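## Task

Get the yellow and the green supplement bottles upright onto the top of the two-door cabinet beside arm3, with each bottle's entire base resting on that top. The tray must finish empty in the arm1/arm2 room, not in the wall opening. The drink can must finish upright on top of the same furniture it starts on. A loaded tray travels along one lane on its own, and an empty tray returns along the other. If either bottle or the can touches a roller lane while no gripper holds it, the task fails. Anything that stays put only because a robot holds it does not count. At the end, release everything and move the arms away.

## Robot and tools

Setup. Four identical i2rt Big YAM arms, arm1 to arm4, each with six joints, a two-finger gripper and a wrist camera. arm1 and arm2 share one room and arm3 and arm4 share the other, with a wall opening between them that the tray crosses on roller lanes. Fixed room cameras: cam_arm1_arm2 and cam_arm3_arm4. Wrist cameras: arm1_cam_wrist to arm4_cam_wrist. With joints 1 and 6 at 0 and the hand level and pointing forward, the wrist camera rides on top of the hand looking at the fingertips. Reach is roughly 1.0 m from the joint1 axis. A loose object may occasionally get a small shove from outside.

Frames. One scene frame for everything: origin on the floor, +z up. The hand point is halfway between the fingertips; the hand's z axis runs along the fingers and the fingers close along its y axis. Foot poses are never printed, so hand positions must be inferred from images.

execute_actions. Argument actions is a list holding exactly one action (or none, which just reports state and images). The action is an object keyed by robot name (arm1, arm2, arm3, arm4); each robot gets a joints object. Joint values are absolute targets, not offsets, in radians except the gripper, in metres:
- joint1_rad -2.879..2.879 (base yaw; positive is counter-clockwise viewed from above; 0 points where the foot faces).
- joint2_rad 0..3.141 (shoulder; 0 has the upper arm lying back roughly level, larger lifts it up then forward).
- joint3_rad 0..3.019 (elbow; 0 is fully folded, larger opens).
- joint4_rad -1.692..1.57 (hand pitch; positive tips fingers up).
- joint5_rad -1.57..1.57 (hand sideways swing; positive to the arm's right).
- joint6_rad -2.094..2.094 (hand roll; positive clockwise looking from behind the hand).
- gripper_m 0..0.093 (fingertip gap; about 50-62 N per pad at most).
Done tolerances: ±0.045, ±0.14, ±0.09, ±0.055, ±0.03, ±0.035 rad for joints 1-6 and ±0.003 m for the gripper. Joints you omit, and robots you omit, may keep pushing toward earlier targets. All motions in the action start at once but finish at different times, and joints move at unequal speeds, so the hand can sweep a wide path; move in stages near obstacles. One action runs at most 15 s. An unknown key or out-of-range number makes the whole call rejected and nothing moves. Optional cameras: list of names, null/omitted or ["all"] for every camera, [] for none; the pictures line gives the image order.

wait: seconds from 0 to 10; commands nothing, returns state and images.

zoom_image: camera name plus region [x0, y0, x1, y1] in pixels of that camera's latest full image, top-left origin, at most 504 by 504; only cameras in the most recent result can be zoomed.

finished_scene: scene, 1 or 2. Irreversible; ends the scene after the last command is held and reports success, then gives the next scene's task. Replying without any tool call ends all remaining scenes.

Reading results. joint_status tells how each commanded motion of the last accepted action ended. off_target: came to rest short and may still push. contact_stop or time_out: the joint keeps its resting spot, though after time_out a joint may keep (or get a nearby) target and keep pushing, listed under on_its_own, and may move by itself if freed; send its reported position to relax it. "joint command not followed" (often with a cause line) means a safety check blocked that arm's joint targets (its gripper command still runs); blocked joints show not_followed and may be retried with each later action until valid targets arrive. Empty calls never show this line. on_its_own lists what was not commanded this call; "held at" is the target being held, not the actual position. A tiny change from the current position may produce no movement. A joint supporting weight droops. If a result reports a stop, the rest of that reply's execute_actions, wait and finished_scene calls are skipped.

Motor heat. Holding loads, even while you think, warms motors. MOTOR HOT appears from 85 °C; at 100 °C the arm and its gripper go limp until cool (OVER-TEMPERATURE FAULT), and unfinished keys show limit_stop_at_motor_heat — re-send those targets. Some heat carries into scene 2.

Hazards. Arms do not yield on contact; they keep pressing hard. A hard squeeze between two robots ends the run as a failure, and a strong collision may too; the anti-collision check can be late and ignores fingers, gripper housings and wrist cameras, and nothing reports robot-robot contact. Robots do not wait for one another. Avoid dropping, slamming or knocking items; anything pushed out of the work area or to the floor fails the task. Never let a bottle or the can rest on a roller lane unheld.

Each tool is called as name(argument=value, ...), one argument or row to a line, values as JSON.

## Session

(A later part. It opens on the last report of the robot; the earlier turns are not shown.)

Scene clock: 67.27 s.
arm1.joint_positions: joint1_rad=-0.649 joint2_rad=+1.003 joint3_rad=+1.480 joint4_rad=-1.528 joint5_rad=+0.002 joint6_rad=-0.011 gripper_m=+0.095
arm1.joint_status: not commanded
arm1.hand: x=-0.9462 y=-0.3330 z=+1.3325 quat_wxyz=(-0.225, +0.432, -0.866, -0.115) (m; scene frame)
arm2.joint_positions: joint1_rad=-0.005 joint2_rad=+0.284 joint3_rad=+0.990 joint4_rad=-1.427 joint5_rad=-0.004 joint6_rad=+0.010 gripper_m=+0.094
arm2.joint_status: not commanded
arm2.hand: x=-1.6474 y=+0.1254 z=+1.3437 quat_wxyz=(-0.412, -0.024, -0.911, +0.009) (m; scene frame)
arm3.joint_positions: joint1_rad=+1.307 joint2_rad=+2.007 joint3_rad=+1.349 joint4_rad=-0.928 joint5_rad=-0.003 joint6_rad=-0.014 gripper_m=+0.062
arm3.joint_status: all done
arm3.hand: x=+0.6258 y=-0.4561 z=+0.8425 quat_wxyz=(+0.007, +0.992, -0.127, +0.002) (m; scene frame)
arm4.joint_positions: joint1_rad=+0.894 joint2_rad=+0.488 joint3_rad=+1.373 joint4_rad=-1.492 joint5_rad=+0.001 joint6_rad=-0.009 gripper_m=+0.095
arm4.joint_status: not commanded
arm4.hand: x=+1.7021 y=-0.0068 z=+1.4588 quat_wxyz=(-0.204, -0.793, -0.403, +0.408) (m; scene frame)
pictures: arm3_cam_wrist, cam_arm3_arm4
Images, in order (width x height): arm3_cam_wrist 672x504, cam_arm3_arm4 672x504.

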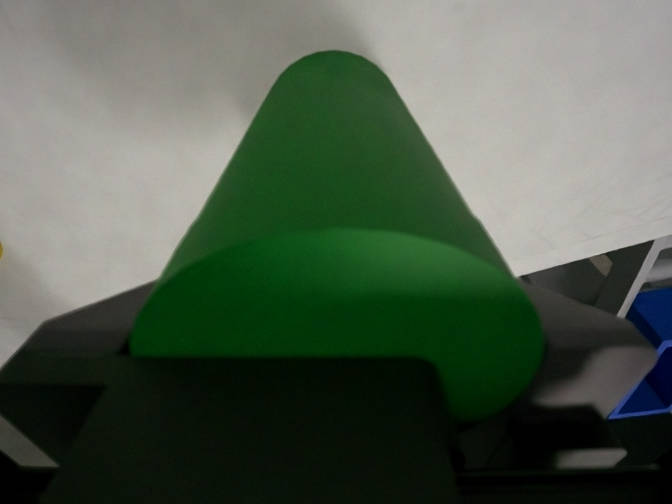

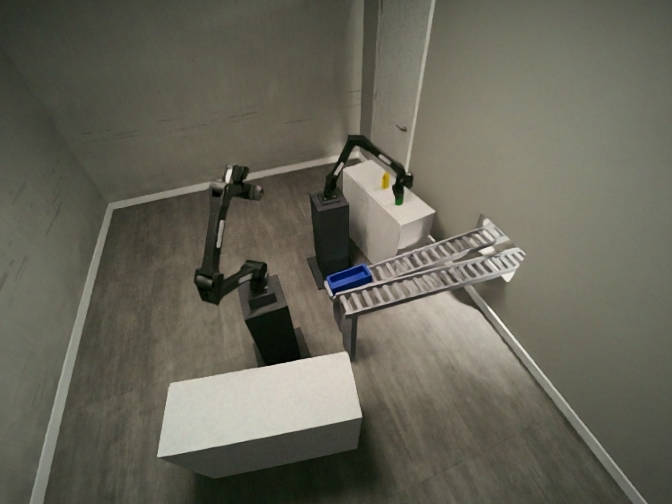

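execute_actions(
  actions=[
    {"arm3":{"joints":{"joint3_rad":1.32,"joint4_rad":-0.895}}},
  ],
  cameras=[],
)

execute_actions(
  actions=[
    {"arm3":{"joints":{"gripper_m":0.093}}},
  ],
  cameras=["arm3_cam_wrist"],
)

execute_actions(
  actions=[
    {"arm3":{"joints":{"joint2_rad":1.72,"joint3_rad":1.47,"joint4_rad":-1.31}}},
  ],
  cameras=["arm3_cam_wrist","cam_arm3_arm4"],
)

Scene clock: 68.57 s.
arm1.joint_positions: joint1_rad=-0.649 joint2_rad=+1.003 joint3_rad=+1.480 joint4_rad=-1.528 joint5_rad=+0.002 joint6_rad=-0.011 gripper_m=+0.095
arm1.joint_status: not commanded
arm1.hand: x=-0.9462 y=-0.3330 z=+1.3325 quat_wxyz=(-0.225, +0.432, -0.866, -0.115) (m; scene frame)
arm2.joint_positions: joint1_rad=-0.005 joint2_rad=+0.284 joint3_rad=+0.990 joint4_rad=-1.427 joint5_rad=-0.004 joint6_rad=+0.010 gripper_m=+0.094
arm2.joint_status: not commanded
arm2.hand: x=-1.6474 y=+0.1254 z=+1.3437 quat_wxyz=(-0.412, -0.024, -0.911, +0.009) (m; scene frame)
arm3.joint_positions: joint1_rad=+1.307 joint2_rad=+1.999 joint3_rad=+1.332 joint4_rad=-0.904 joint5_rad=-0.003 joint6_rad=-0.014 gripper_m=+0.062
arm3.joint_status: all done
arm3.hand: x=+0.6268 y=-0.4564 z=+0.8415 quat_wxyz=(+0.006, +0.992, -0.127, -0.005) (m; scene frame)
arm4.joint_positions: joint1_rad=+0.894 joint2_rad=+0.488 joint3_rad=+1.373 joint4_rad=-1.492 joint5_rad=+0.001 joint6_rad=-0.009 gripper_m=+0.095
arm4.joint_status: not commanded
arm4.hand: x=+1.7021 y=-0.0068 z=+1.4588 quat_wxyz=(-0.204, -0.793, -0.403, +0.408) (m; scene frame)
pictures: none
No camera images: the call's "cameras" was empty. Leave "cameras" out to get every camera's image.

Scene clock: 69.20 s.
arm1.joint_positions: joint1_rad=-0.649 joint2_rad=+1.003 joint3_rad=+1.480 joint4_rad=-1.528 joint5_rad=+0.002 joint6_rad=-0.011 gripper_m=+0.095
arm1.joint_status: not commanded
arm1.hand: x=-0.9462 y=-0.3330 z=+1.3325 quat_wxyz=(-0.225, +0.432, -0.866, -0.115) (m; scene frame)
arm2.joint_positions: joint1_rad=-0.005 joint2_rad=+0.284 joint3_rad=+0.990 joint4_rad=-1.427 joint5_rad=-0.004 joint6_rad=+0.010 gripper_m=+0.094
arm2.joint_status: not commanded
arm2.hand: x=-1.6474 y=+0.1254 z=+1.3437 quat_wxyz=(-0.412, -0.024, -0.911, +0.009) (m; scene frame)
arm3.joint_positions: joint1_rad=+1.307 joint2_rad=+1.999 joint3_rad=+1.325 joint4_rad=-0.904 joint5_rad=-0.003 joint6_rad=-0.014 gripper_m=+0.093
arm3.joint_status: all done
arm3.hand: x=+0.6298 y=-0.4573 z=+0.8395 quat_wxyz=(+0.006, +0.992, -0.127, -0.002) (m; scene frame)
arm4.joint_positions: joint1_rad=+0.894 joint2_rad=+0.488 joint3_rad=+1.373 joint4_rad=-1.492 joint5_rad=+0.001 joint6_rad=-0.009 gripper_m=+0.095
arm4.joint_status: not commanded
arm4.hand: x=+1.7021 y=-0.0068 z=+1.4588 quat_wxyz=(-0.204, -0.793, -0.403, +0.408) (m; scene frame)
pictures: arm3_cam_wrist
Images, in order (width x height): arm3_cam_wrist 672x504.

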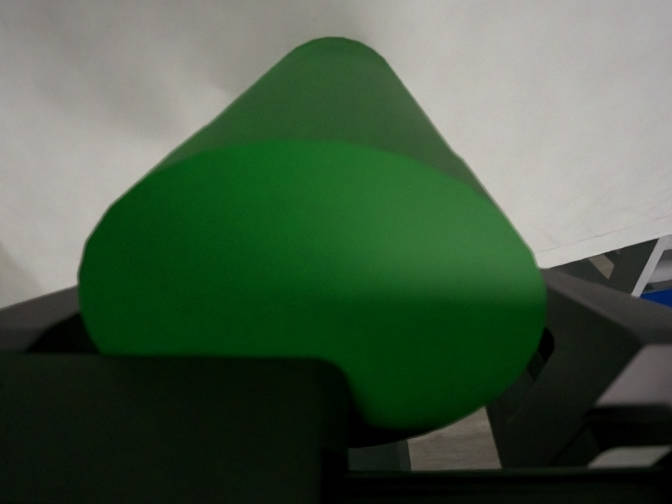

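Scene clock: 70.50 s.
arm1.joint_positions: joint1_rad=-0.649 joint2_rad=+1.003 joint3_rad=+1.480 joint4_rad=-1.528 joint5_rad=+0.002 joint6_rad=-0.011 gripper_m=+0.095
arm1.joint_status: not commanded
arm1.hand: x=-0.9462 y=-0.3330 z=+1.3325 quat_wxyz=(-0.225, +0.432, -0.866, -0.115) (m; scene frame)
arm2.joint_positions: joint1_rad=-0.005 joint2_rad=+0.284 joint3_rad=+0.990 joint4_rad=-1.427 joint5_rad=-0.004 joint6_rad=+0.010 gripper_m=+0.094
arm2.joint_status: not commanded
arm2.hand: x=-1.6474 y=+0.1254 z=+1.3437 quat_wxyz=(-0.412, -0.024, -0.911, +0.009) (m; scene frame)
arm3.joint_positions: joint1_rad=+1.307 joint2_rad=+1.707 joint3_rad=+1.450 joint4_rad=-1.299 joint5_rad=-0.003 joint6_rad=-0.014 gripper_m=+0.093
arm3.joint_status: all done
arm3.hand: x=+0.6555 y=-0.4625 z=+1.0303 quat_wxyz=(+0.004, +0.992, -0.127, -0.013) (m; scene frame)
arm4.joint_positions: joint1_rad=+0.894 joint2_rad=+0.488 joint3_rad=+1.373 joint4_rad=-1.492 joint5_rad=+0.001 joint6_rad=-0.009 gripper_m=+0.095
arm4.joint_status: not commanded
arm4.hand: x=+1.7021 y=-0.0068 z=+1.4588 quat_wxyz=(-0.204, -0.793, -0.403, +0.408) (m; scene frame)
pictures: arm3_cam_wrist, cam_arm3_arm4
Images, in order (width x height): arm3_cam_wrist 672x504, cam_arm3_arm4 672x504.

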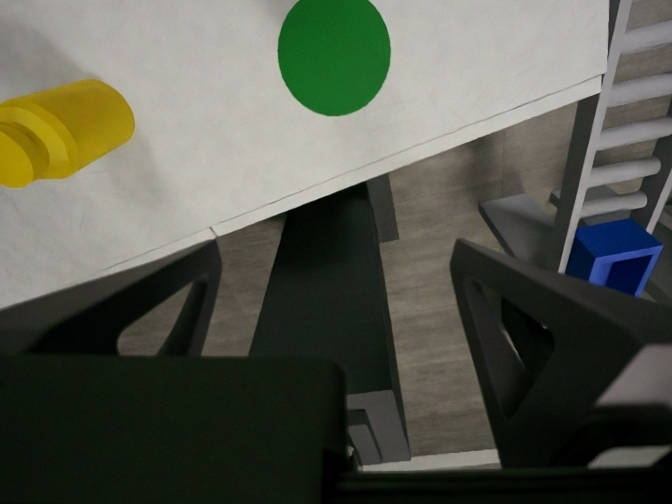

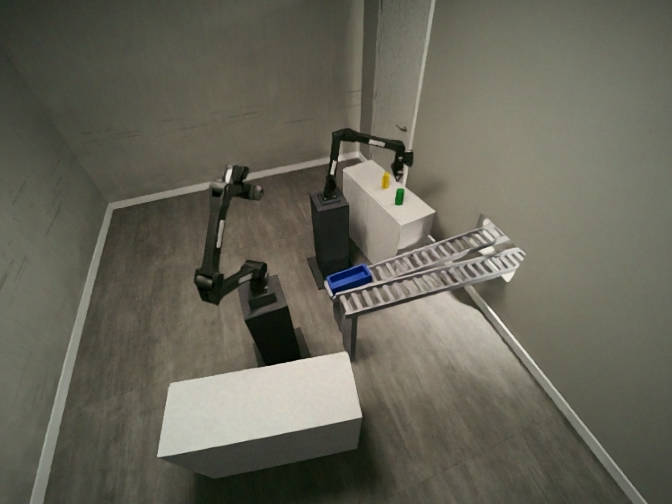

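execute_actions(
  actions=[
    {"arm3":{"joints":{"joint2_rad":0.6,"joint3_rad":1.3,"joint4_rad":-1.5}},"arm4":{"joints":{"joint1_rad":0.1,"joint2_rad":1.5,"joint3_rad":1.5,"joint4_rad":-1.5,"joint6_rad":0.11}}},
  ],
  cameras=[],
)

execute_actions(
  actions=[
    {"arm4":{"joints":{"joint2_rad":2.12,"joint3_rad":1.56,"joint4_rad":-0.99}}},
  ],
  cameras=["arm4_cam_wrist","cam_arm3_arm4"],
)

Scene clock: 75.03 s.
arm1.joint_positions: joint1_rad=-0.649 joint2_rad=+1.003 joint3_rad=+1.480 joint4_rad=-1.528 joint5_rad=+0.002 joint6_rad=-0.011 gripper_m=+0.095
arm1.joint_status: not commanded
arm1.hand: x=-0.9462 y=-0.3330 z=+1.3325 quat_wxyz=(-0.225, +0.432, -0.866, -0.115) (m; scene frame)
arm2.joint_positions: joint1_rad=-0.005 joint2_rad=+0.284 joint3_rad=+0.990 joint4_rad=-1.427 joint5_rad=-0.004 joint6_rad=+0.010 gripper_m=+0.094
arm2.joint_status: not commanded
arm2.hand: x=-1.6474 y=+0.1254 z=+1.3437 quat_wxyz=(-0.412, -0.024, -0.911, +0.009) (m; scene frame)
arm3.joint_positions: joint1_rad=+1.307 joint2_rad=+0.598 joint3_rad=+1.285 joint4_rad=-1.492 joint5_rad=-0.003 joint6_rad=-0.014 gripper_m=+0.093
arm3.joint_status: all done
arm3.hand: x=+0.9488 y=-0.5403 z=+1.3384 quat_wxyz=(-0.048, +0.918, -0.119, -0.375) (m; scene frame)
arm4.joint_positions: joint1_rad=+0.091 joint2_rad=+1.499 joint3_rad=+1.476 joint4_rad=-1.494 joint5_rad=+0.000 joint6_rad=+0.101 gripper_m=+0.095
arm4.joint_status: all done
arm4.hand: x=+1.3491 y=+0.0682 z=+1.1917 quat_wxyz=(+0.002, -1.000, -0.015, +0.021) (m; scene frame)
pictures: none
No camera images: the call's "cameras" was empty. Leave "cameras" out to get every camera's image.

Scene clock: 76.37 s.
arm1.joint_positions: joint1_rad=-0.649 joint2_rad=+1.003 joint3_rad=+1.480 joint4_rad=-1.528 joint5_rad=+0.002 joint6_rad=-0.011 gripper_m=+0.095
arm1.joint_status: not commanded
arm1.hand: x=-0.9462 y=-0.3330 z=+1.3325 quat_wxyz=(-0.225, +0.432, -0.866, -0.115) (m; scene frame)
arm2.joint_positions: joint1_rad=-0.005 joint2_rad=+0.284 joint3_rad=+0.990 joint4_rad=-1.427 joint5_rad=-0.004 joint6_rad=+0.010 gripper_m=+0.094
arm2.joint_status: not commanded
arm2.hand: x=-1.6474 y=+0.1254 z=+1.3437 quat_wxyz=(-0.412, -0.024, -0.911, +0.009) (m; scene frame)
arm3.joint_positions: joint1_rad=+1.307 joint2_rad=+0.598 joint3_rad=+1.285 joint4_rad=-1.492 joint5_rad=-0.003 joint6_rad=-0.014 gripper_m=+0.093
arm3.joint_status: not commanded
arm3.hand: x=+0.9488 y=-0.5403 z=+1.3384 quat_wxyz=(-0.048, +0.918, -0.119, -0.375) (m; scene frame)
arm4.joint_positions: joint1_rad=+0.091 joint2_rad=+2.144 joint3_rad=+1.526 joint4_rad=-1.003 joint5_rad=+0.000 joint6_rad=+0.101 gripper_m=+0.095
arm4.joint_status: all done
arm4.hand: x=+1.2280 y=+0.0555 z=+0.8760 quat_wxyz=(+0.008, -0.999, -0.014, -0.031) (m; scene frame)
pictures: arm4_cam_wrist, cam_arm3_arm4
Images, in order (width x height): arm4_cam_wrist 672x504, cam_arm3_arm4 672x504.

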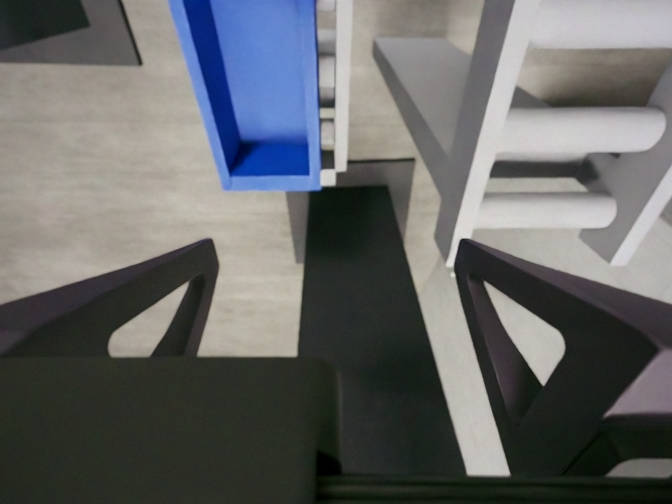

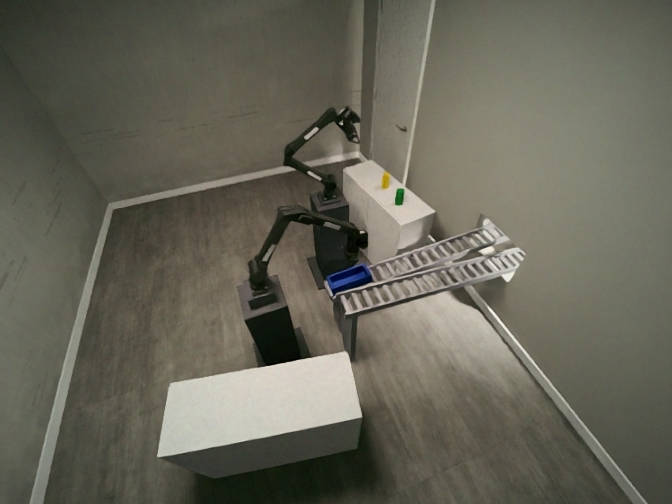

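execute_actions(
  actions=[
    {"arm4":{"joints":{"joint1_rad":0.31,"joint6_rad":0.33,"gripper_m":0.06}}},
  ],
  cameras=[],
)

execute_actions(
  actions=[
    {"arm4":{"joints":{"joint2_rad":2.5,"joint3_rad":1.7,"joint4_rad":-0.74}}},
  ],
  cameras=["arm4_cam_wrist","cam_arm3_arm4"],
)

Scene clock: 78.83 s.
arm1.joint_positions: joint1_rad=-0.649 joint2_rad=+1.003 joint3_rad=+1.480 joint4_rad=-1.528 joint5_rad=+0.002 joint6_rad=-0.011 gripper_m=+0.095
arm1.joint_status: not commanded
arm1.hand: x=-0.9462 y=-0.3330 z=+1.3325 quat_wxyz=(-0.225, +0.432, -0.866, -0.115) (m; scene frame)
arm2.joint_positions: joint1_rad=-0.005 joint2_rad=+0.284 joint3_rad=+0.990 joint4_rad=-1.427 joint5_rad=-0.004 joint6_rad=+0.010 gripper_m=+0.094
arm2.joint_status: not commanded
arm2.hand: x=-1.6474 y=+0.1254 z=+1.3437 quat_wxyz=(-0.412, -0.024, -0.911, +0.009) (m; scene frame)
arm3.joint_positions: joint1_rad=+1.307 joint2_rad=+0.598 joint3_rad=+1.285 joint4_rad=-1.492 joint5_rad=-0.003 joint6_rad=-0.014 gripper_m=+0.093
arm3.joint_status: not commanded
arm3.hand: x=+0.9488 y=-0.5403 z=+1.3384 quat_wxyz=(-0.048, +0.918, -0.119, -0.375) (m; scene frame)
arm4.joint_positions: joint1_rad=+0.306 joint2_rad=+2.144 joint3_rad=+1.526 joint4_rad=-1.003 joint5_rad=+0.000 joint6_rad=+0.320 gripper_m=+0.060
arm4.joint_status: all done
arm4.hand: x=+1.2573 y=-0.0659 z=+0.8749 quat_wxyz=(+0.014, -0.999, -0.012, -0.030) (m; scene frame)
pictures: none
No camera images: the call's "cameras" was empty. Leave "cameras" out to get every camera's image.

Scene clock: 80.07 s.
arm1.joint_positions: joint1_rad=-0.649 joint2_rad=+1.003 joint3_rad=+1.480 joint4_rad=-1.528 joint5_rad=+0.002 joint6_rad=-0.011 gripper_m=+0.095
arm1.joint_status: not commanded
arm1.hand: x=-0.9462 y=-0.3330 z=+1.3325 quat_wxyz=(-0.225, +0.432, -0.866, -0.115) (m; scene frame)
arm2.joint_positions: joint1_rad=-0.005 joint2_rad=+0.284 joint3_rad=+0.990 joint4_rad=-1.427 joint5_rad=-0.004 joint6_rad=+0.010 gripper_m=+0.094
arm2.joint_status: not commanded
arm2.hand: x=-1.6474 y=+0.1254 z=+1.3437 quat_wxyz=(-0.412, -0.024, -0.911, +0.009) (m; scene frame)
arm3.joint_positions: joint1_rad=+1.307 joint2_rad=+0.598 joint3_rad=+1.285 joint4_rad=-1.492 joint5_rad=-0.003 joint6_rad=-0.014 gripper_m=+0.093
arm3.joint_status: not commanded
arm3.hand: x=+0.9488 y=-0.5403 z=+1.3384 quat_wxyz=(-0.048, +0.918, -0.119, -0.375) (m; scene frame)
arm4.joint_positions: joint1_rad=+0.306 joint2_rad=+2.531 joint3_rad=+1.685 joint4_rad=-0.751 joint5_rad=+0.000 joint6_rad=+0.320 gripper_m=+0.060
arm4.joint_status: all done
arm4.hand: x=+1.2265 y=-0.0755 z=+0.6897 quat_wxyz=(+0.010, -1.000, -0.012, -0.018) (m; scene frame)
pictures: arm4_cam_wrist, cam_arm3_arm4
Images, in order (width x height): arm4_cam_wrist 672x504, cam_arm3_arm4 672x504.

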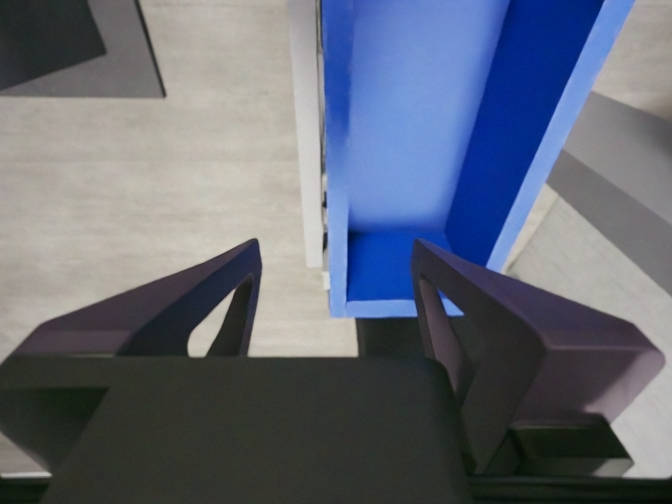

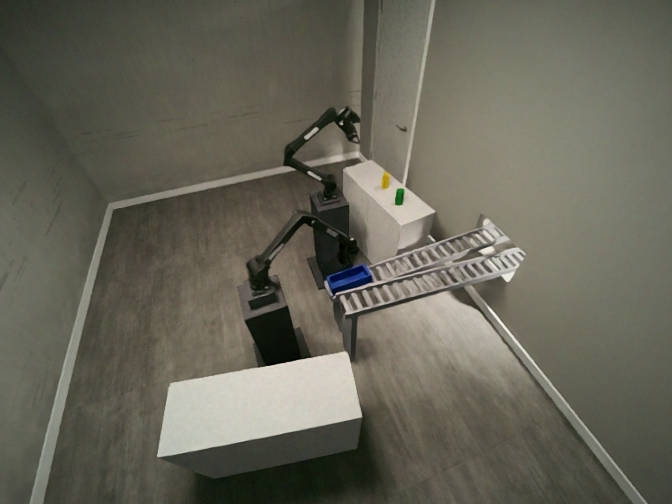

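execute_actions(
  actions=[
    {"arm4":{"joints":{"joint2_rad":2.69,"joint3_rad":1.7,"joint4_rad":-0.56}}},
  ],
  cameras=["arm4_cam_wrist"],
)

Scene clock: 82.07 s.
arm1.joint_positions: joint1_rad=-0.649 joint2_rad=+1.003 joint3_rad=+1.480 joint4_rad=-1.528 joint5_rad=+0.002 joint6_rad=-0.011 gripper_m=+0.095
arm1.joint_status: not commanded
arm1.hand: x=-0.9462 y=-0.3330 z=+1.3325 quat_wxyz=(-0.225, +0.432, -0.866, -0.115) (m; scene frame)
arm2.joint_positions: joint1_rad=-0.005 joint2_rad=+0.284 joint3_rad=+0.990 joint4_rad=-1.427 joint5_rad=-0.004 joint6_rad=+0.010 gripper_m=+0.094
arm2.joint_status: not commanded
arm2.hand: x=-1.6474 y=+0.1254 z=+1.3437 quat_wxyz=(-0.412, -0.024, -0.911, +0.009) (m; scene frame)
arm3.joint_positions: joint1_rad=+1.307 joint2_rad=+0.598 joint3_rad=+1.285 joint4_rad=-1.492 joint5_rad=-0.003 joint6_rad=-0.014 gripper_m=+0.093
arm3.joint_status: not commanded
arm3.hand: x=+0.9488 y=-0.5403 z=+1.3384 quat_wxyz=(-0.048, +0.918, -0.119, -0.375) (m; scene frame)
arm4.joint_positions: joint1_rad=+0.306 joint2_rad=+2.711 joint3_rad=+1.685 joint4_rad=-0.572 joint5_rad=+0.000 joint6_rad=+0.320 gripper_m=+0.060
arm4.joint_status: all done
arm4.hand: x=+1.2577 y=-0.0635 z=+0.5847 quat_wxyz=(+0.010, -1.000, -0.012, -0.018) (m; scene frame)
pictures: arm4_cam_wrist
Images, in order (width x height): arm4_cam_wrist 672x504.

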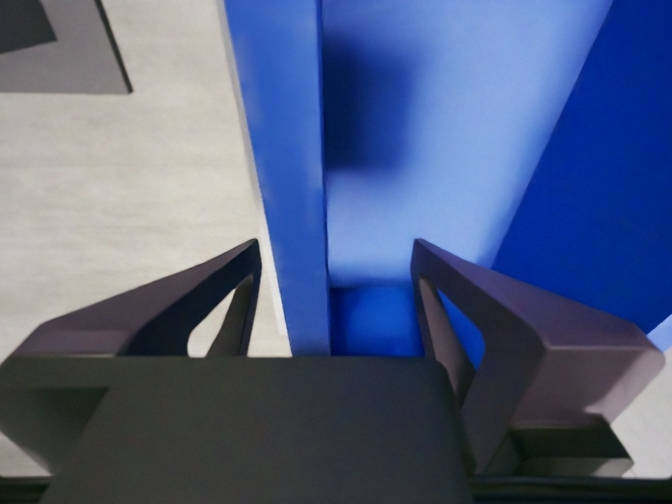

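execute_actions(
  actions=[
    {"arm4":{"joints":{"joint1_rad":0.328,"joint3_rad":1.875,"joint4_rad":-0.7,"joint6_rad":0.335}}},
  ],
  cameras=[],
)

execute_actions(
  actions=[
    {"arm4":{"joints":{"joint2_rad":2.8,"joint4_rad":-0.625}}},
  ],
  cameras=["arm4_cam_wrist","cam_arm3_arm4"],
)

Scene clock: 84.17 s.
arm1.joint_positions: joint1_rad=-0.649 joint2_rad=+1.003 joint3_rad=+1.480 joint4_rad=-1.528 joint5_rad=+0.002 joint6_rad=-0.011 gripper_m=+0.095
arm1.joint_status: not commanded
arm1.hand: x=-0.9462 y=-0.3330 z=+1.3325 quat_wxyz=(-0.225, +0.432, -0.866, -0.115) (m; scene frame)
arm2.joint_positions: joint1_rad=-0.005 joint2_rad=+0.284 joint3_rad=+0.990 joint4_rad=-1.427 joint5_rad=-0.004 joint6_rad=+0.010 gripper_m=+0.094
arm2.joint_status: not commanded
arm2.hand: x=-1.6474 y=+0.1254 z=+1.3437 quat_wxyz=(-0.412, -0.024, -0.911, +0.009) (m; scene frame)
arm3.joint_positions: joint1_rad=+1.307 joint2_rad=+0.598 joint3_rad=+1.285 joint4_rad=-1.492 joint5_rad=-0.003 joint6_rad=-0.014 gripper_m=+0.093
arm3.joint_status: not commanded
arm3.hand: x=+0.9488 y=-0.5403 z=+1.3384 quat_wxyz=(-0.048, +0.918, -0.119, -0.375) (m; scene frame)
arm4.joint_positions: joint1_rad=+0.323 joint2_rad=+2.708 joint3_rad=+1.851 joint4_rad=-0.689 joint5_rad=+0.000 joint6_rad=+0.325 gripper_m=+0.060
arm4.joint_status: all done
arm4.hand: x=+1.2005 y=-0.0957 z=+0.6223 quat_wxyz=(+0.001, -1.000, -0.018, +0.006) (m; scene frame)
pictures: none
No camera images: the call's "cameras" was empty. Leave "cameras" out to get every camera's image.

Scene clock: 85.40 s.
arm1.joint_positions: joint1_rad=-0.649 joint2_rad=+1.003 joint3_rad=+1.480 joint4_rad=-1.528 joint5_rad=+0.002 joint6_rad=-0.011 gripper_m=+0.095
arm1.joint_status: not commanded
arm1.hand: x=-0.9462 y=-0.3330 z=+1.3325 quat_wxyz=(-0.225, +0.432, -0.866, -0.115) (m; scene frame)
arm2.joint_positions: joint1_rad=-0.005 joint2_rad=+0.284 joint3_rad=+0.990 joint4_rad=-1.427 joint5_rad=-0.004 joint6_rad=+0.010 gripper_m=+0.094
arm2.joint_status: not commanded
arm2.hand: x=-1.6474 y=+0.1254 z=+1.3437 quat_wxyz=(-0.412, -0.024, -0.911, +0.009) (m; scene frame)
arm3.joint_positions: joint1_rad=+1.307 joint2_rad=+0.598 joint3_rad=+1.285 joint4_rad=-1.492 joint5_rad=-0.003 joint6_rad=-0.014 gripper_m=+0.093
arm3.joint_status: not commanded
arm3.hand: x=+0.9488 y=-0.5403 z=+1.3384 quat_wxyz=(-0.048, +0.918, -0.119, -0.375) (m; scene frame)
arm4.joint_positions: joint1_rad=+0.323 joint2_rad=+2.803 joint3_rad=+1.851 joint4_rad=-0.636 joint5_rad=+0.000 joint6_rad=+0.325 gripper_m=+0.060
arm4.joint_status: all done
arm4.hand: x=+1.2304 y=-0.0839 z=+0.5646 quat_wxyz=(+0.008, -1.000, -0.018, -0.014) (m; scene frame)
pictures: arm4_cam_wrist, cam_arm3_arm4
Images, in order (width x height): arm4_cam_wrist 672x504, cam_arm3_arm4 672x504.

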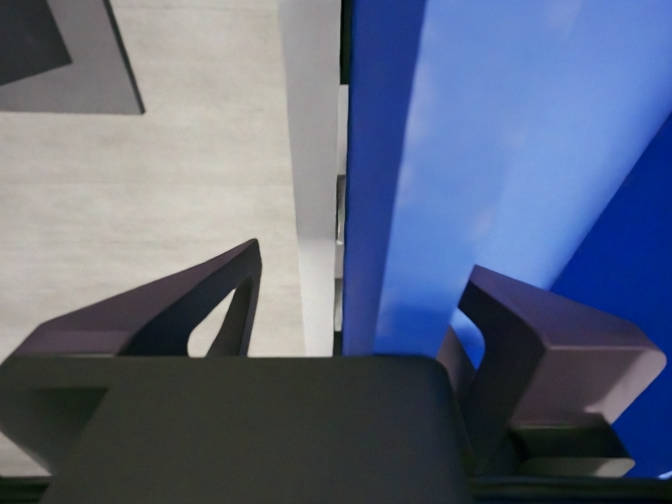

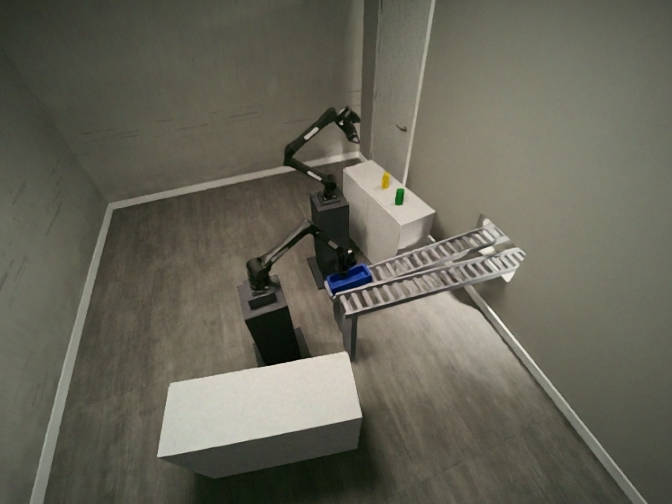

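execute_actions(
  actions=[
    {"arm4":{"joints":{"joint1_rad":0.298}}},
  ],
  cameras=["arm4_cam_wrist"],
)

execute_actions(
  actions=[
    {"arm4":{"joints":{"gripper_m":0.0}}},
  ],
  cameras=["arm4_cam_wrist"],
)

Scene clock: 86.90 s.
arm1.joint_positions: joint1_rad=-0.649 joint2_rad=+1.003 joint3_rad=+1.480 joint4_rad=-1.528 joint5_rad=+0.002 joint6_rad=-0.011 gripper_m=+0.095
arm1.joint_status: not commanded
arm1.hand: x=-0.9462 y=-0.3330 z=+1.3325 quat_wxyz=(-0.225, +0.432, -0.866, -0.115) (m; scene frame)
arm2.joint_positions: joint1_rad=-0.005 joint2_rad=+0.284 joint3_rad=+0.990 joint4_rad=-1.427 joint5_rad=-0.004 joint6_rad=+0.010 gripper_m=+0.094
arm2.joint_status: not commanded
arm2.hand: x=-1.6474 y=+0.1254 z=+1.3437 quat_wxyz=(-0.412, -0.024, -0.911, +0.009) (m; scene frame)
arm3.joint_positions: joint1_rad=+1.307 joint2_rad=+0.598 joint3_rad=+1.285 joint4_rad=-1.492 joint5_rad=-0.003 joint6_rad=-0.014 gripper_m=+0.093
arm3.joint_status: not commanded
arm3.hand: x=+0.9488 y=-0.5403 z=+1.3384 quat_wxyz=(-0.048, +0.918, -0.119, -0.375) (m; scene frame)
arm4.joint_positions: joint1_rad=+0.302 joint2_rad=+2.803 joint3_rad=+1.851 joint4_rad=-0.636 joint5_rad=+0.000 joint6_rad=+0.325 gripper_m=+0.060
arm4.joint_status: all done
arm4.hand: x=+1.2261 y=-0.0722 z=+0.5647 quat_wxyz=(+0.008, -1.000, -0.008, -0.014) (m; scene frame)
pictures: arm4_cam_wrist
Images, in order (width x height): arm4_cam_wrist 672x504.

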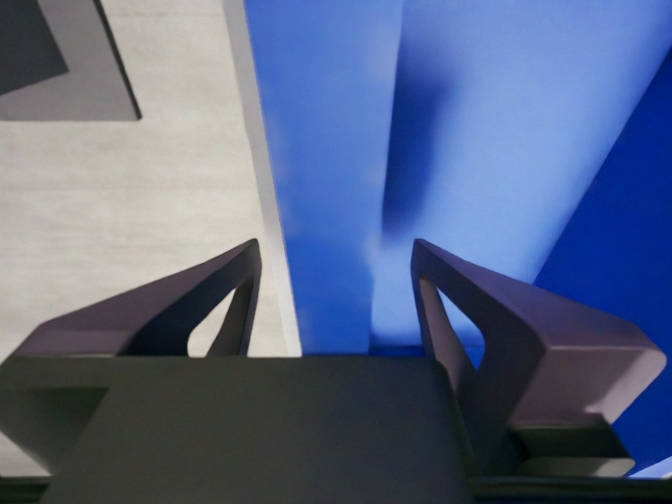

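Scene clock: 87.53 s.
arm1.joint_positions: joint1_rad=-0.649 joint2_rad=+1.003 joint3_rad=+1.480 joint4_rad=-1.528 joint5_rad=+0.002 joint6_rad=-0.011 gripper_m=+0.095
arm1.joint_status: not commanded
arm1.hand: x=-0.9462 y=-0.3330 z=+1.3325 quat_wxyz=(-0.225, +0.432, -0.866, -0.115) (m; scene frame)
arm2.joint_positions: joint1_rad=-0.005 joint2_rad=+0.284 joint3_rad=+0.990 joint4_rad=-1.427 joint5_rad=-0.004 joint6_rad=+0.010 gripper_m=+0.094
arm2.joint_status: not commanded
arm2.hand: x=-1.6474 y=+0.1254 z=+1.3437 quat_wxyz=(-0.412, -0.024, -0.911, +0.009) (m; scene frame)
arm3.joint_positions: joint1_rad=+1.307 joint2_rad=+0.598 joint3_rad=+1.285 joint4_rad=-1.492 joint5_rad=-0.003 joint6_rad=-0.014 gripper_m=+0.093
arm3.joint_status: not commanded
arm3.hand: x=+0.9488 y=-0.5403 z=+1.3384 quat_wxyz=(-0.048, +0.918, -0.119, -0.375) (m; scene frame)
arm4.joint_positions: joint1_rad=+0.302 joint2_rad=+2.803 joint3_rad=+1.851 joint4_rad=-0.634 joint5_rad=-0.003 joint6_rad=+0.325 gripper_m=+0.011
arm4.joint_status: gripper_m off_target (ended at +0.011, target +0.000)
arm4.hand: x=+1.2259 y=-0.0727 z=+0.5647 quat_wxyz=(+0.007, -1.000, -0.008, -0.014) (m; scene frame)
pictures: arm4_cam_wrist
Images, in order (width x height): arm4_cam_wrist 672x504.

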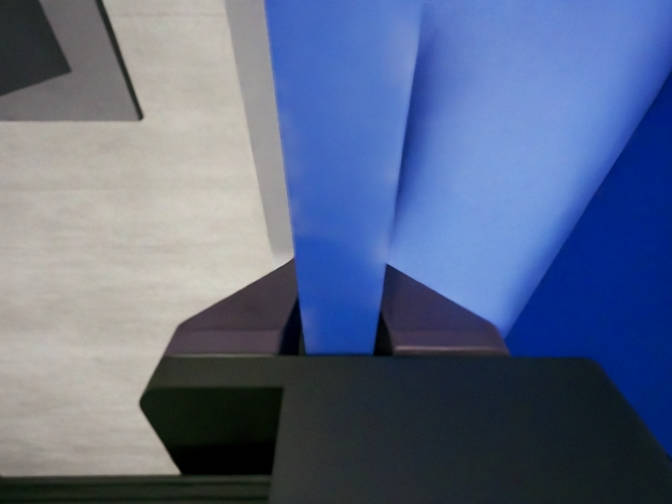

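execute_actions(
  actions=[
    {"arm4":{"joints":{"joint2_rad":2.62,"joint4_rad":-0.8}}},
  ],
  cameras=["cam_arm3_arm4"],
)

execute_actions(
  actions=[
    {"arm4":{"joints":{"joint2_rad":2.03,"joint3_rad":1.63,"joint4_rad":-1.17}}},
  ],
  cameras=["cam_arm3_arm4","arm4_cam_wrist"],
)

zoom_image(
  camera="cam_arm3_arm4",
  region=[240,180,480,360],
)

Scene clock: 89.97 s.
arm1.joint_positions: joint1_rad=-0.649 joint2_rad=+1.003 joint3_rad=+1.480 joint4_rad=-1.528 joint5_rad=+0.002 joint6_rad=-0.011 gripper_m=+0.095
arm1.joint_status: not commanded
arm1.hand: x=-0.9462 y=-0.3330 z=+1.3325 quat_wxyz=(-0.225, +0.432, -0.866, -0.115) (m; scene frame)
arm2.joint_positions: joint1_rad=-0.005 joint2_rad=+0.284 joint3_rad=+0.990 joint4_rad=-1.427 joint5_rad=-0.004 joint6_rad=+0.010 gripper_m=+0.094
arm2.joint_status: not commanded
arm2.hand: x=-1.6474 y=+0.1254 z=+1.3437 quat_wxyz=(-0.412, -0.024, -0.911, +0.009) (m; scene frame)
arm3.joint_positions: joint1_rad=+1.307 joint2_rad=+0.598 joint3_rad=+1.285 joint4_rad=-1.492 joint5_rad=-0.003 joint6_rad=-0.014 gripper_m=+0.093
arm3.joint_status: not commanded
arm3.hand: x=+0.9488 y=-0.5403 z=+1.3384 quat_wxyz=(-0.048, +0.918, -0.119, -0.375) (m; scene frame)
arm4.joint_positions: joint1_rad=+0.301 joint2_rad=+2.641 joint3_rad=+1.851 joint4_rad=-0.790 joint5_rad=-0.002 joint6_rad=+0.326 gripper_m=+0.011
arm4.joint_status: all done
arm4.hand: x=+1.1928 y=-0.0844 z=+0.6644 quat_wxyz=(+0.006, -1.000, -0.007, -0.011) (m; scene frame)
pictures: cam_arm3_arm4
Images, in order (width x height): cam_arm3_arm4 672x504.

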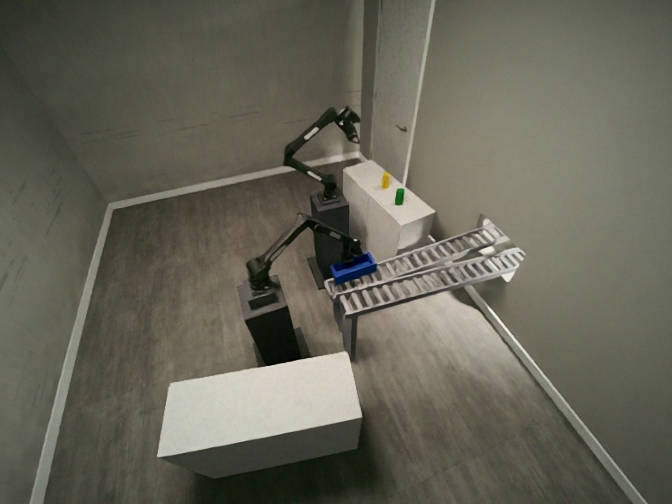

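Scene clock: 91.50 s.
arm1.joint_positions: joint1_rad=-0.649 joint2_rad=+1.003 joint3_rad=+1.480 joint4_rad=-1.528 joint5_rad=+0.002 joint6_rad=-0.011 gripper_m=+0.095
arm1.joint_status: not commanded
arm1.hand: x=-0.9462 y=-0.3330 z=+1.3325 quat_wxyz=(-0.225, +0.432, -0.866, -0.115) (m; scene frame)
arm2.joint_positions: joint1_rad=-0.005 joint2_rad=+0.284 joint3_rad=+0.990 joint4_rad=-1.427 joint5_rad=-0.004 joint6_rad=+0.010 gripper_m=+0.094
arm2.joint_status: not commanded
arm2.hand: x=-1.6474 y=+0.1254 z=+1.3437 quat_wxyz=(-0.412, -0.024, -0.911, +0.009) (m; scene frame)
arm3.joint_positions: joint1_rad=+1.307 joint2_rad=+0.598 joint3_rad=+1.285 joint4_rad=-1.492 joint5_rad=-0.003 joint6_rad=-0.014 gripper_m=+0.093
arm3.joint_status: not commanded
arm3.hand: x=+0.9488 y=-0.5403 z=+1.3384 quat_wxyz=(-0.048, +0.918, -0.119, -0.375) (m; scene frame)
arm4.joint_positions: joint1_rad=+0.301 joint2_rad=+2.034 joint3_rad=+1.610 joint4_rad=-1.159 joint5_rad=-0.002 joint6_rad=+0.326 gripper_m=+0.011
arm4.joint_status: all done
arm4.hand: x=+1.2420 y=-0.0693 z=+0.9661 quat_wxyz=(+0.007, -1.000, -0.007, -0.011) (m; scene frame)
pictures: arm4_cam_wrist, cam_arm3_arm4
Images, in order (width x height): arm4_cam_wrist 672x504, cam_arm3_arm4 672x504.

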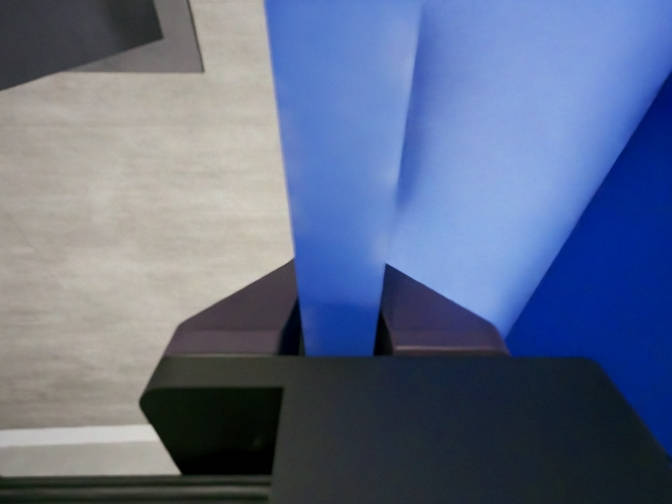

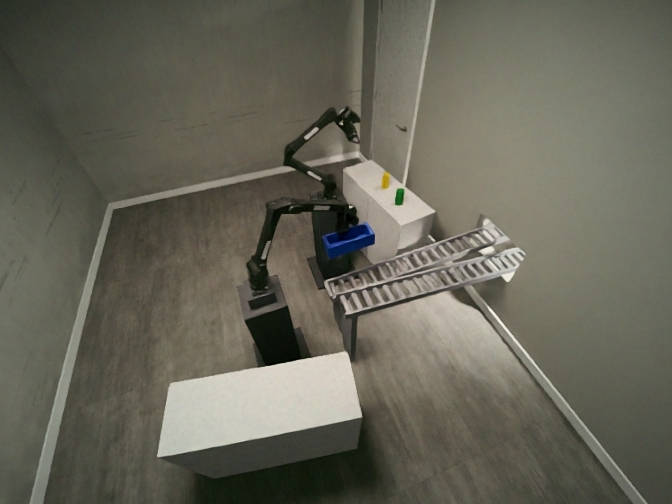

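Region (240, 180, 480, 360) of cam_arm3_arm4's 672x504 image, scaled by 2.100, with more detail than that image has; it fills the top 378 rows of this view, and the rest is white.

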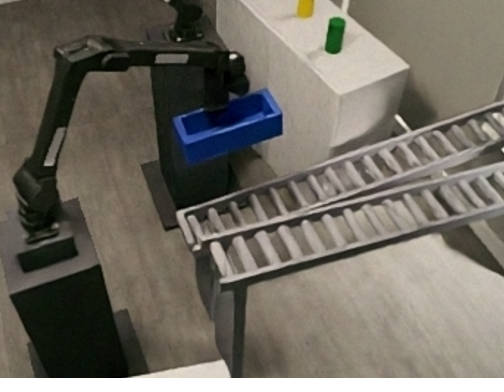

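execute_actions(
  actions=[
    {"arm4":{"joints":{"joint1_rad":-0.12,"joint6_rad":-0.105}}},
  ],
  cameras=[],
)

execute_actions(
  actions=[
    {"arm4":{"joints":{"joint2_rad":2.22,"joint3_rad":1.58,"joint4_rad":-0.935}}},
  ],
  cameras=["cam_arm3_arm4","arm4_cam_wrist"],
)

zoom_image(
  camera="cam_arm3_arm4",
  region=[280,200,480,350],
)

Scene clock: 95.07 s.
arm1.joint_positions: joint1_rad=-0.649 joint2_rad=+1.003 joint3_rad=+1.480 joint4_rad=-1.528 joint5_rad=+0.002 joint6_rad=-0.011 gripper_m=+0.095
arm1.joint_status: not commanded
arm1.hand: x=-0.9462 y=-0.3330 z=+1.3325 quat_wxyz=(-0.225, +0.432, -0.866, -0.115) (m; scene frame)
arm2.joint_positions: joint1_rad=-0.005 joint2_rad=+0.284 joint3_rad=+0.990 joint4_rad=-1.427 joint5_rad=-0.004 joint6_rad=+0.010 gripper_m=+0.094
arm2.joint_status: not commanded
arm2.hand: x=-1.6474 y=+0.1254 z=+1.3437 quat_wxyz=(-0.412, -0.024, -0.911, +0.009) (m; scene frame)
arm3.joint_positions: joint1_rad=+1.307 joint2_rad=+0.598 joint3_rad=+1.285 joint4_rad=-1.492 joint5_rad=-0.003 joint6_rad=-0.014 gripper_m=+0.093
arm3.joint_status: not commanded
arm3.hand: x=+0.9488 y=-0.5403 z=+1.3384 quat_wxyz=(-0.048, +0.918, -0.119, -0.375) (m; scene frame)
arm4.joint_positions: joint1_rad=-0.113 joint2_rad=+2.034 joint3_rad=+1.610 joint4_rad=-1.159 joint5_rad=-0.002 joint6_rad=-0.096 gripper_m=+0.011
arm4.joint_status: all done
arm4.hand: x=+1.2095 y=+0.1740 z=+0.9685 quat_wxyz=(+0.004, -1.000, -0.011, -0.011) (m; scene frame)
pictures: none
No camera images: the call's "cameras" was empty. Leave "cameras" out to get every camera's image.

Scene clock: 96.17 s.
arm1.joint_positions: joint1_rad=-0.649 joint2_rad=+1.003 joint3_rad=+1.480 joint4_rad=-1.528 joint5_rad=+0.002 joint6_rad=-0.011 gripper_m=+0.095
arm1.joint_status: not commanded
arm1.hand: x=-0.9462 y=-0.3330 z=+1.3325 quat_wxyz=(-0.225, +0.432, -0.866, -0.115) (m; scene frame)
arm2.joint_positions: joint1_rad=-0.005 joint2_rad=+0.284 joint3_rad=+0.990 joint4_rad=-1.427 joint5_rad=-0.004 joint6_rad=+0.010 gripper_m=+0.094
arm2.joint_status: not commanded
arm2.hand: x=-1.6474 y=+0.1254 z=+1.3437 quat_wxyz=(-0.412, -0.024, -0.911, +0.009) (m; scene frame)
arm3.joint_positions: joint1_rad=+1.307 joint2_rad=+0.598 joint3_rad=+1.285 joint4_rad=-1.492 joint5_rad=-0.003 joint6_rad=-0.014 gripper_m=+0.093
arm3.joint_status: not commanded
arm3.hand: x=+0.9488 y=-0.5403 z=+1.3384 quat_wxyz=(-0.048, +0.918, -0.119, -0.375) (m; scene frame)
arm4.joint_positions: joint1_rad=-0.113 joint2_rad=+2.259 joint3_rad=+1.560 joint4_rad=-0.947 joint5_rad=-0.002 joint6_rad=-0.097 gripper_m=+0.011
arm4.joint_status: all done
arm4.hand: x=+1.2195 y=+0.1750 z=+0.8213 quat_wxyz=(+0.002, -0.999, -0.011, -0.043) (m; scene frame)
pictures: arm4_cam_wrist, cam_arm3_arm4
Images, in order (width x height): arm4_cam_wrist 672x504, cam_arm3_arm4 672x504.

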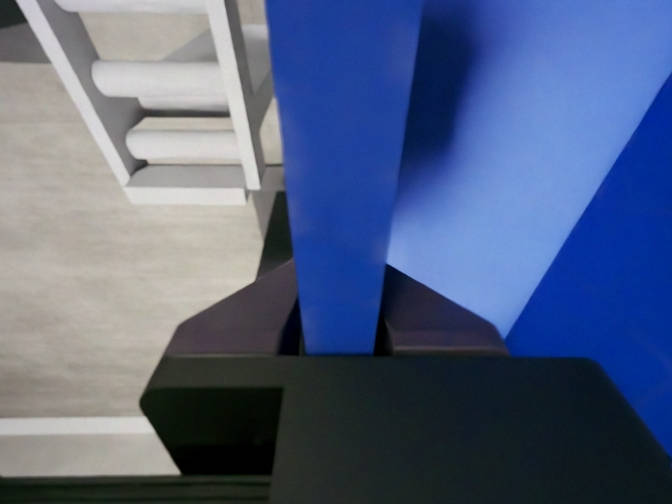

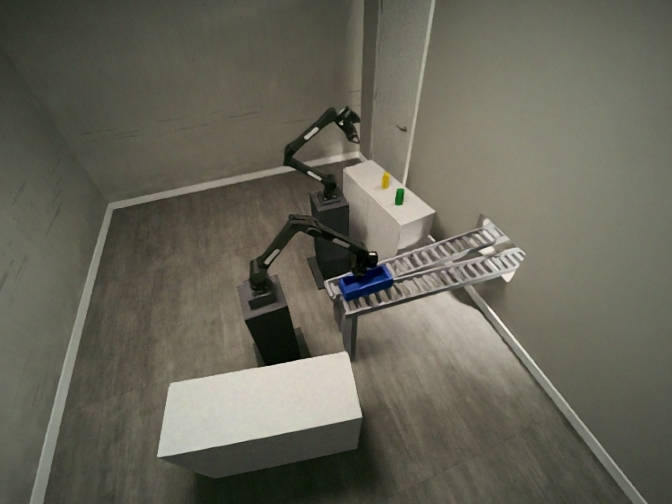

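Region (280, 200, 480, 350) of cam_arm3_arm4's 672x504 image, scaled by 2.520, with more detail than that image has; it fills the top 378 rows of this view, and the rest is white.

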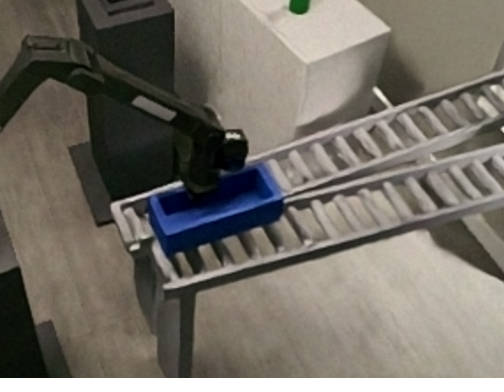

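execute_actions(
  actions=[
    {"arm4":{"joints":{"joint2_rad":2.33,"joint4_rad":-0.85}}},
  ],
  cameras=["cam_arm3_arm4","arm4_cam_wrist"],
)

zoom_image(
  camera="cam_arm3_arm4",
  region=[310,240,430,330],
)

Scene clock: 99.37 s.
arm1.joint_positions: joint1_rad=-0.649 joint2_rad=+1.003 joint3_rad=+1.480 joint4_rad=-1.528 joint5_rad=+0.002 joint6_rad=-0.011 gripper_m=+0.095
arm1.joint_status: not commanded
arm1.hand: x=-0.9462 y=-0.3330 z=+1.3325 quat_wxyz=(-0.225, +0.432, -0.866, -0.115) (m; scene frame)
arm2.joint_positions: joint1_rad=-0.005 joint2_rad=+0.284 joint3_rad=+0.990 joint4_rad=-1.427 joint5_rad=-0.004 joint6_rad=+0.010 gripper_m=+0.094
arm2.joint_status: not commanded
arm2.hand: x=-1.6474 y=+0.1254 z=+1.3437 quat_wxyz=(-0.412, -0.024, -0.911, +0.009) (m; scene frame)
arm3.joint_positions: joint1_rad=+1.307 joint2_rad=+0.598 joint3_rad=+1.285 joint4_rad=-1.492 joint5_rad=-0.003 joint6_rad=-0.014 gripper_m=+0.093
arm3.joint_status: not commanded
arm3.hand: x=+0.9488 y=-0.5403 z=+1.3384 quat_wxyz=(-0.048, +0.918, -0.119, -0.375) (m; scene frame)
arm4.joint_positions: joint1_rad=-0.113 joint2_rad=+2.345 joint3_rad=+1.560 joint4_rad=-0.861 joint5_rad=-0.002 joint6_rad=-0.097 gripper_m=+0.011
arm4.joint_status: all done
arm4.hand: x=+1.2219 y=+0.1755 z=+0.7711 quat_wxyz=(+0.002, -0.999, -0.011, -0.043) (m; scene frame)
pictures: arm4_cam_wrist, cam_arm3_arm4
Images, in order (width x height): arm4_cam_wrist 672x504, cam_arm3_arm4 672x504.

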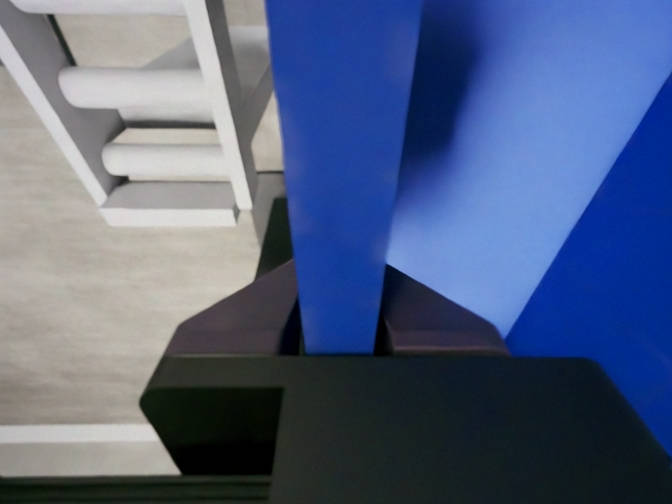

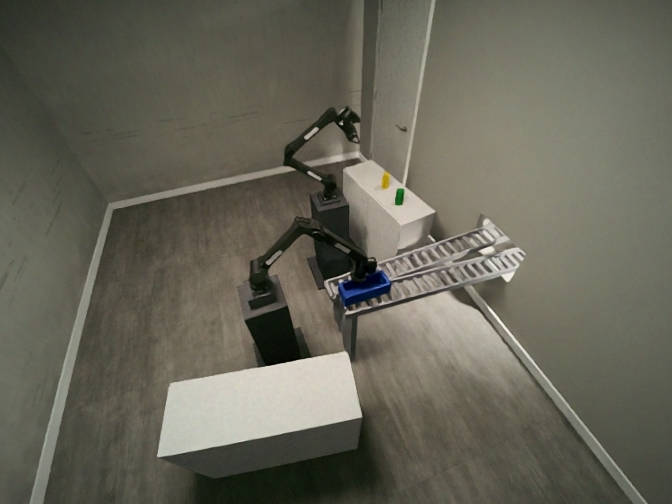

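Region (310, 240, 430, 330) of cam_arm3_arm4's 672x504 image, scaled by 4.200, with more detail than that image has; it fills the top 378 rows of this view, and the rest is white.

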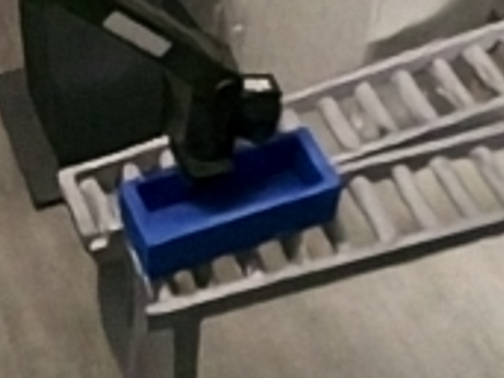

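execute_actions(
  actions=[
    {"arm4":{"joints":{"joint2_rad":2.4,"joint4_rad":-0.8}}},
  ],
  cameras=["cam_arm3_arm4","arm4_cam_wrist"],
)

zoom_image(
  camera="cam_arm3_arm4",
  region=[310,240,430,330],
)

Scene clock: 100.53 s.
arm1.joint_positions: joint1_rad=-0.649 joint2_rad=+1.003 joint3_rad=+1.480 joint4_rad=-1.528 joint5_rad=+0.002 joint6_rad=-0.011 gripper_m=+0.095
arm1.joint_status: not commanded
arm1.hand: x=-0.9462 y=-0.3330 z=+1.3325 quat_wxyz=(-0.225, +0.432, -0.866, -0.115) (m; scene frame)
arm2.joint_positions: joint1_rad=-0.005 joint2_rad=+0.284 joint3_rad=+0.990 joint4_rad=-1.427 joint5_rad=-0.004 joint6_rad=+0.010 gripper_m=+0.094
arm2.joint_status: not commanded
arm2.hand: x=-1.6474 y=+0.1254 z=+1.3437 quat_wxyz=(-0.412, -0.024, -0.911, +0.009) (m; scene frame)
arm3.joint_positions: joint1_rad=+1.307 joint2_rad=+0.598 joint3_rad=+1.285 joint4_rad=-1.492 joint5_rad=-0.003 joint6_rad=-0.014 gripper_m=+0.093
arm3.joint_status: not commanded
arm3.hand: x=+0.9488 y=-0.5403 z=+1.3384 quat_wxyz=(-0.048, +0.918, -0.119, -0.375) (m; scene frame)
arm4.joint_positions: joint1_rad=-0.113 joint2_rad=+2.374 joint3_rad=+1.560 joint4_rad=-0.815 joint5_rad=-0.002 joint6_rad=-0.098 gripper_m=+0.011
arm4.joint_status: all done
arm4.hand: x=+1.2192 y=+0.1759 z=+0.7543 quat_wxyz=(+0.002, -0.999, -0.012, -0.034) (m; scene frame)
pictures: arm4_cam_wrist, cam_arm3_arm4
Images, in order (width x height): arm4_cam_wrist 672x504, cam_arm3_arm4 672x504.

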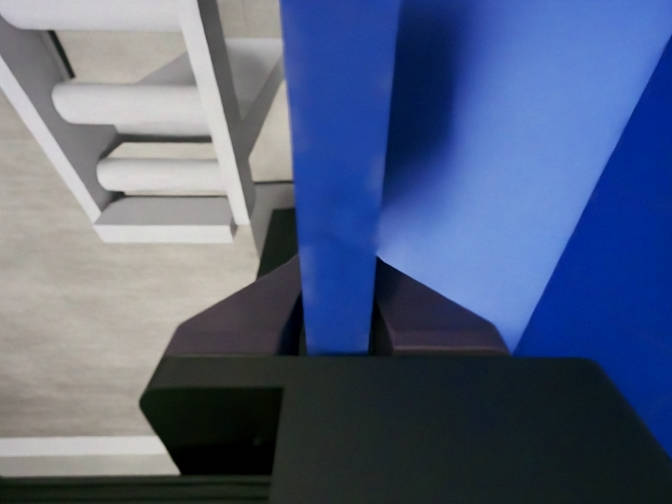

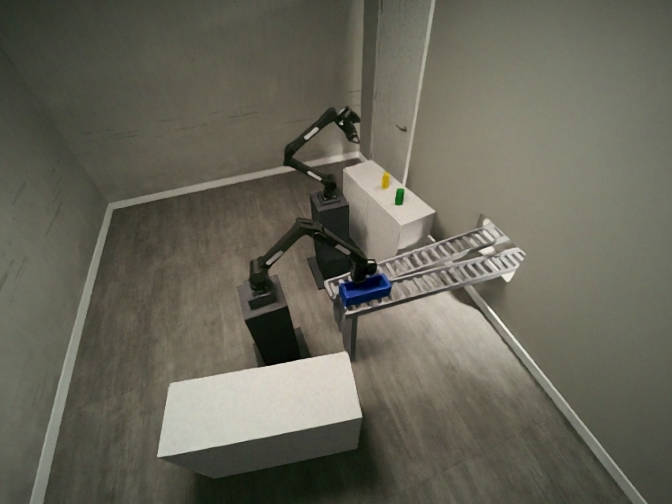

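Region (310, 240, 430, 330) of cam_arm3_arm4's 672x504 image, scaled by 4.200, with more detail than that image has; it fills the top 378 rows of this view, and the rest is white.

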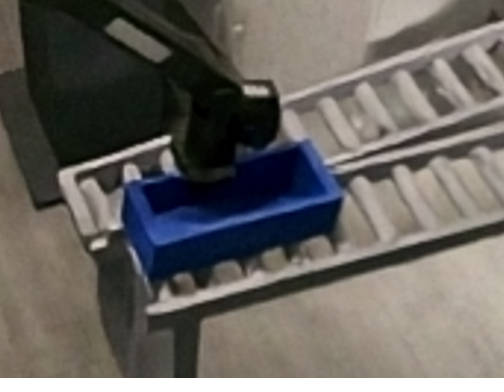

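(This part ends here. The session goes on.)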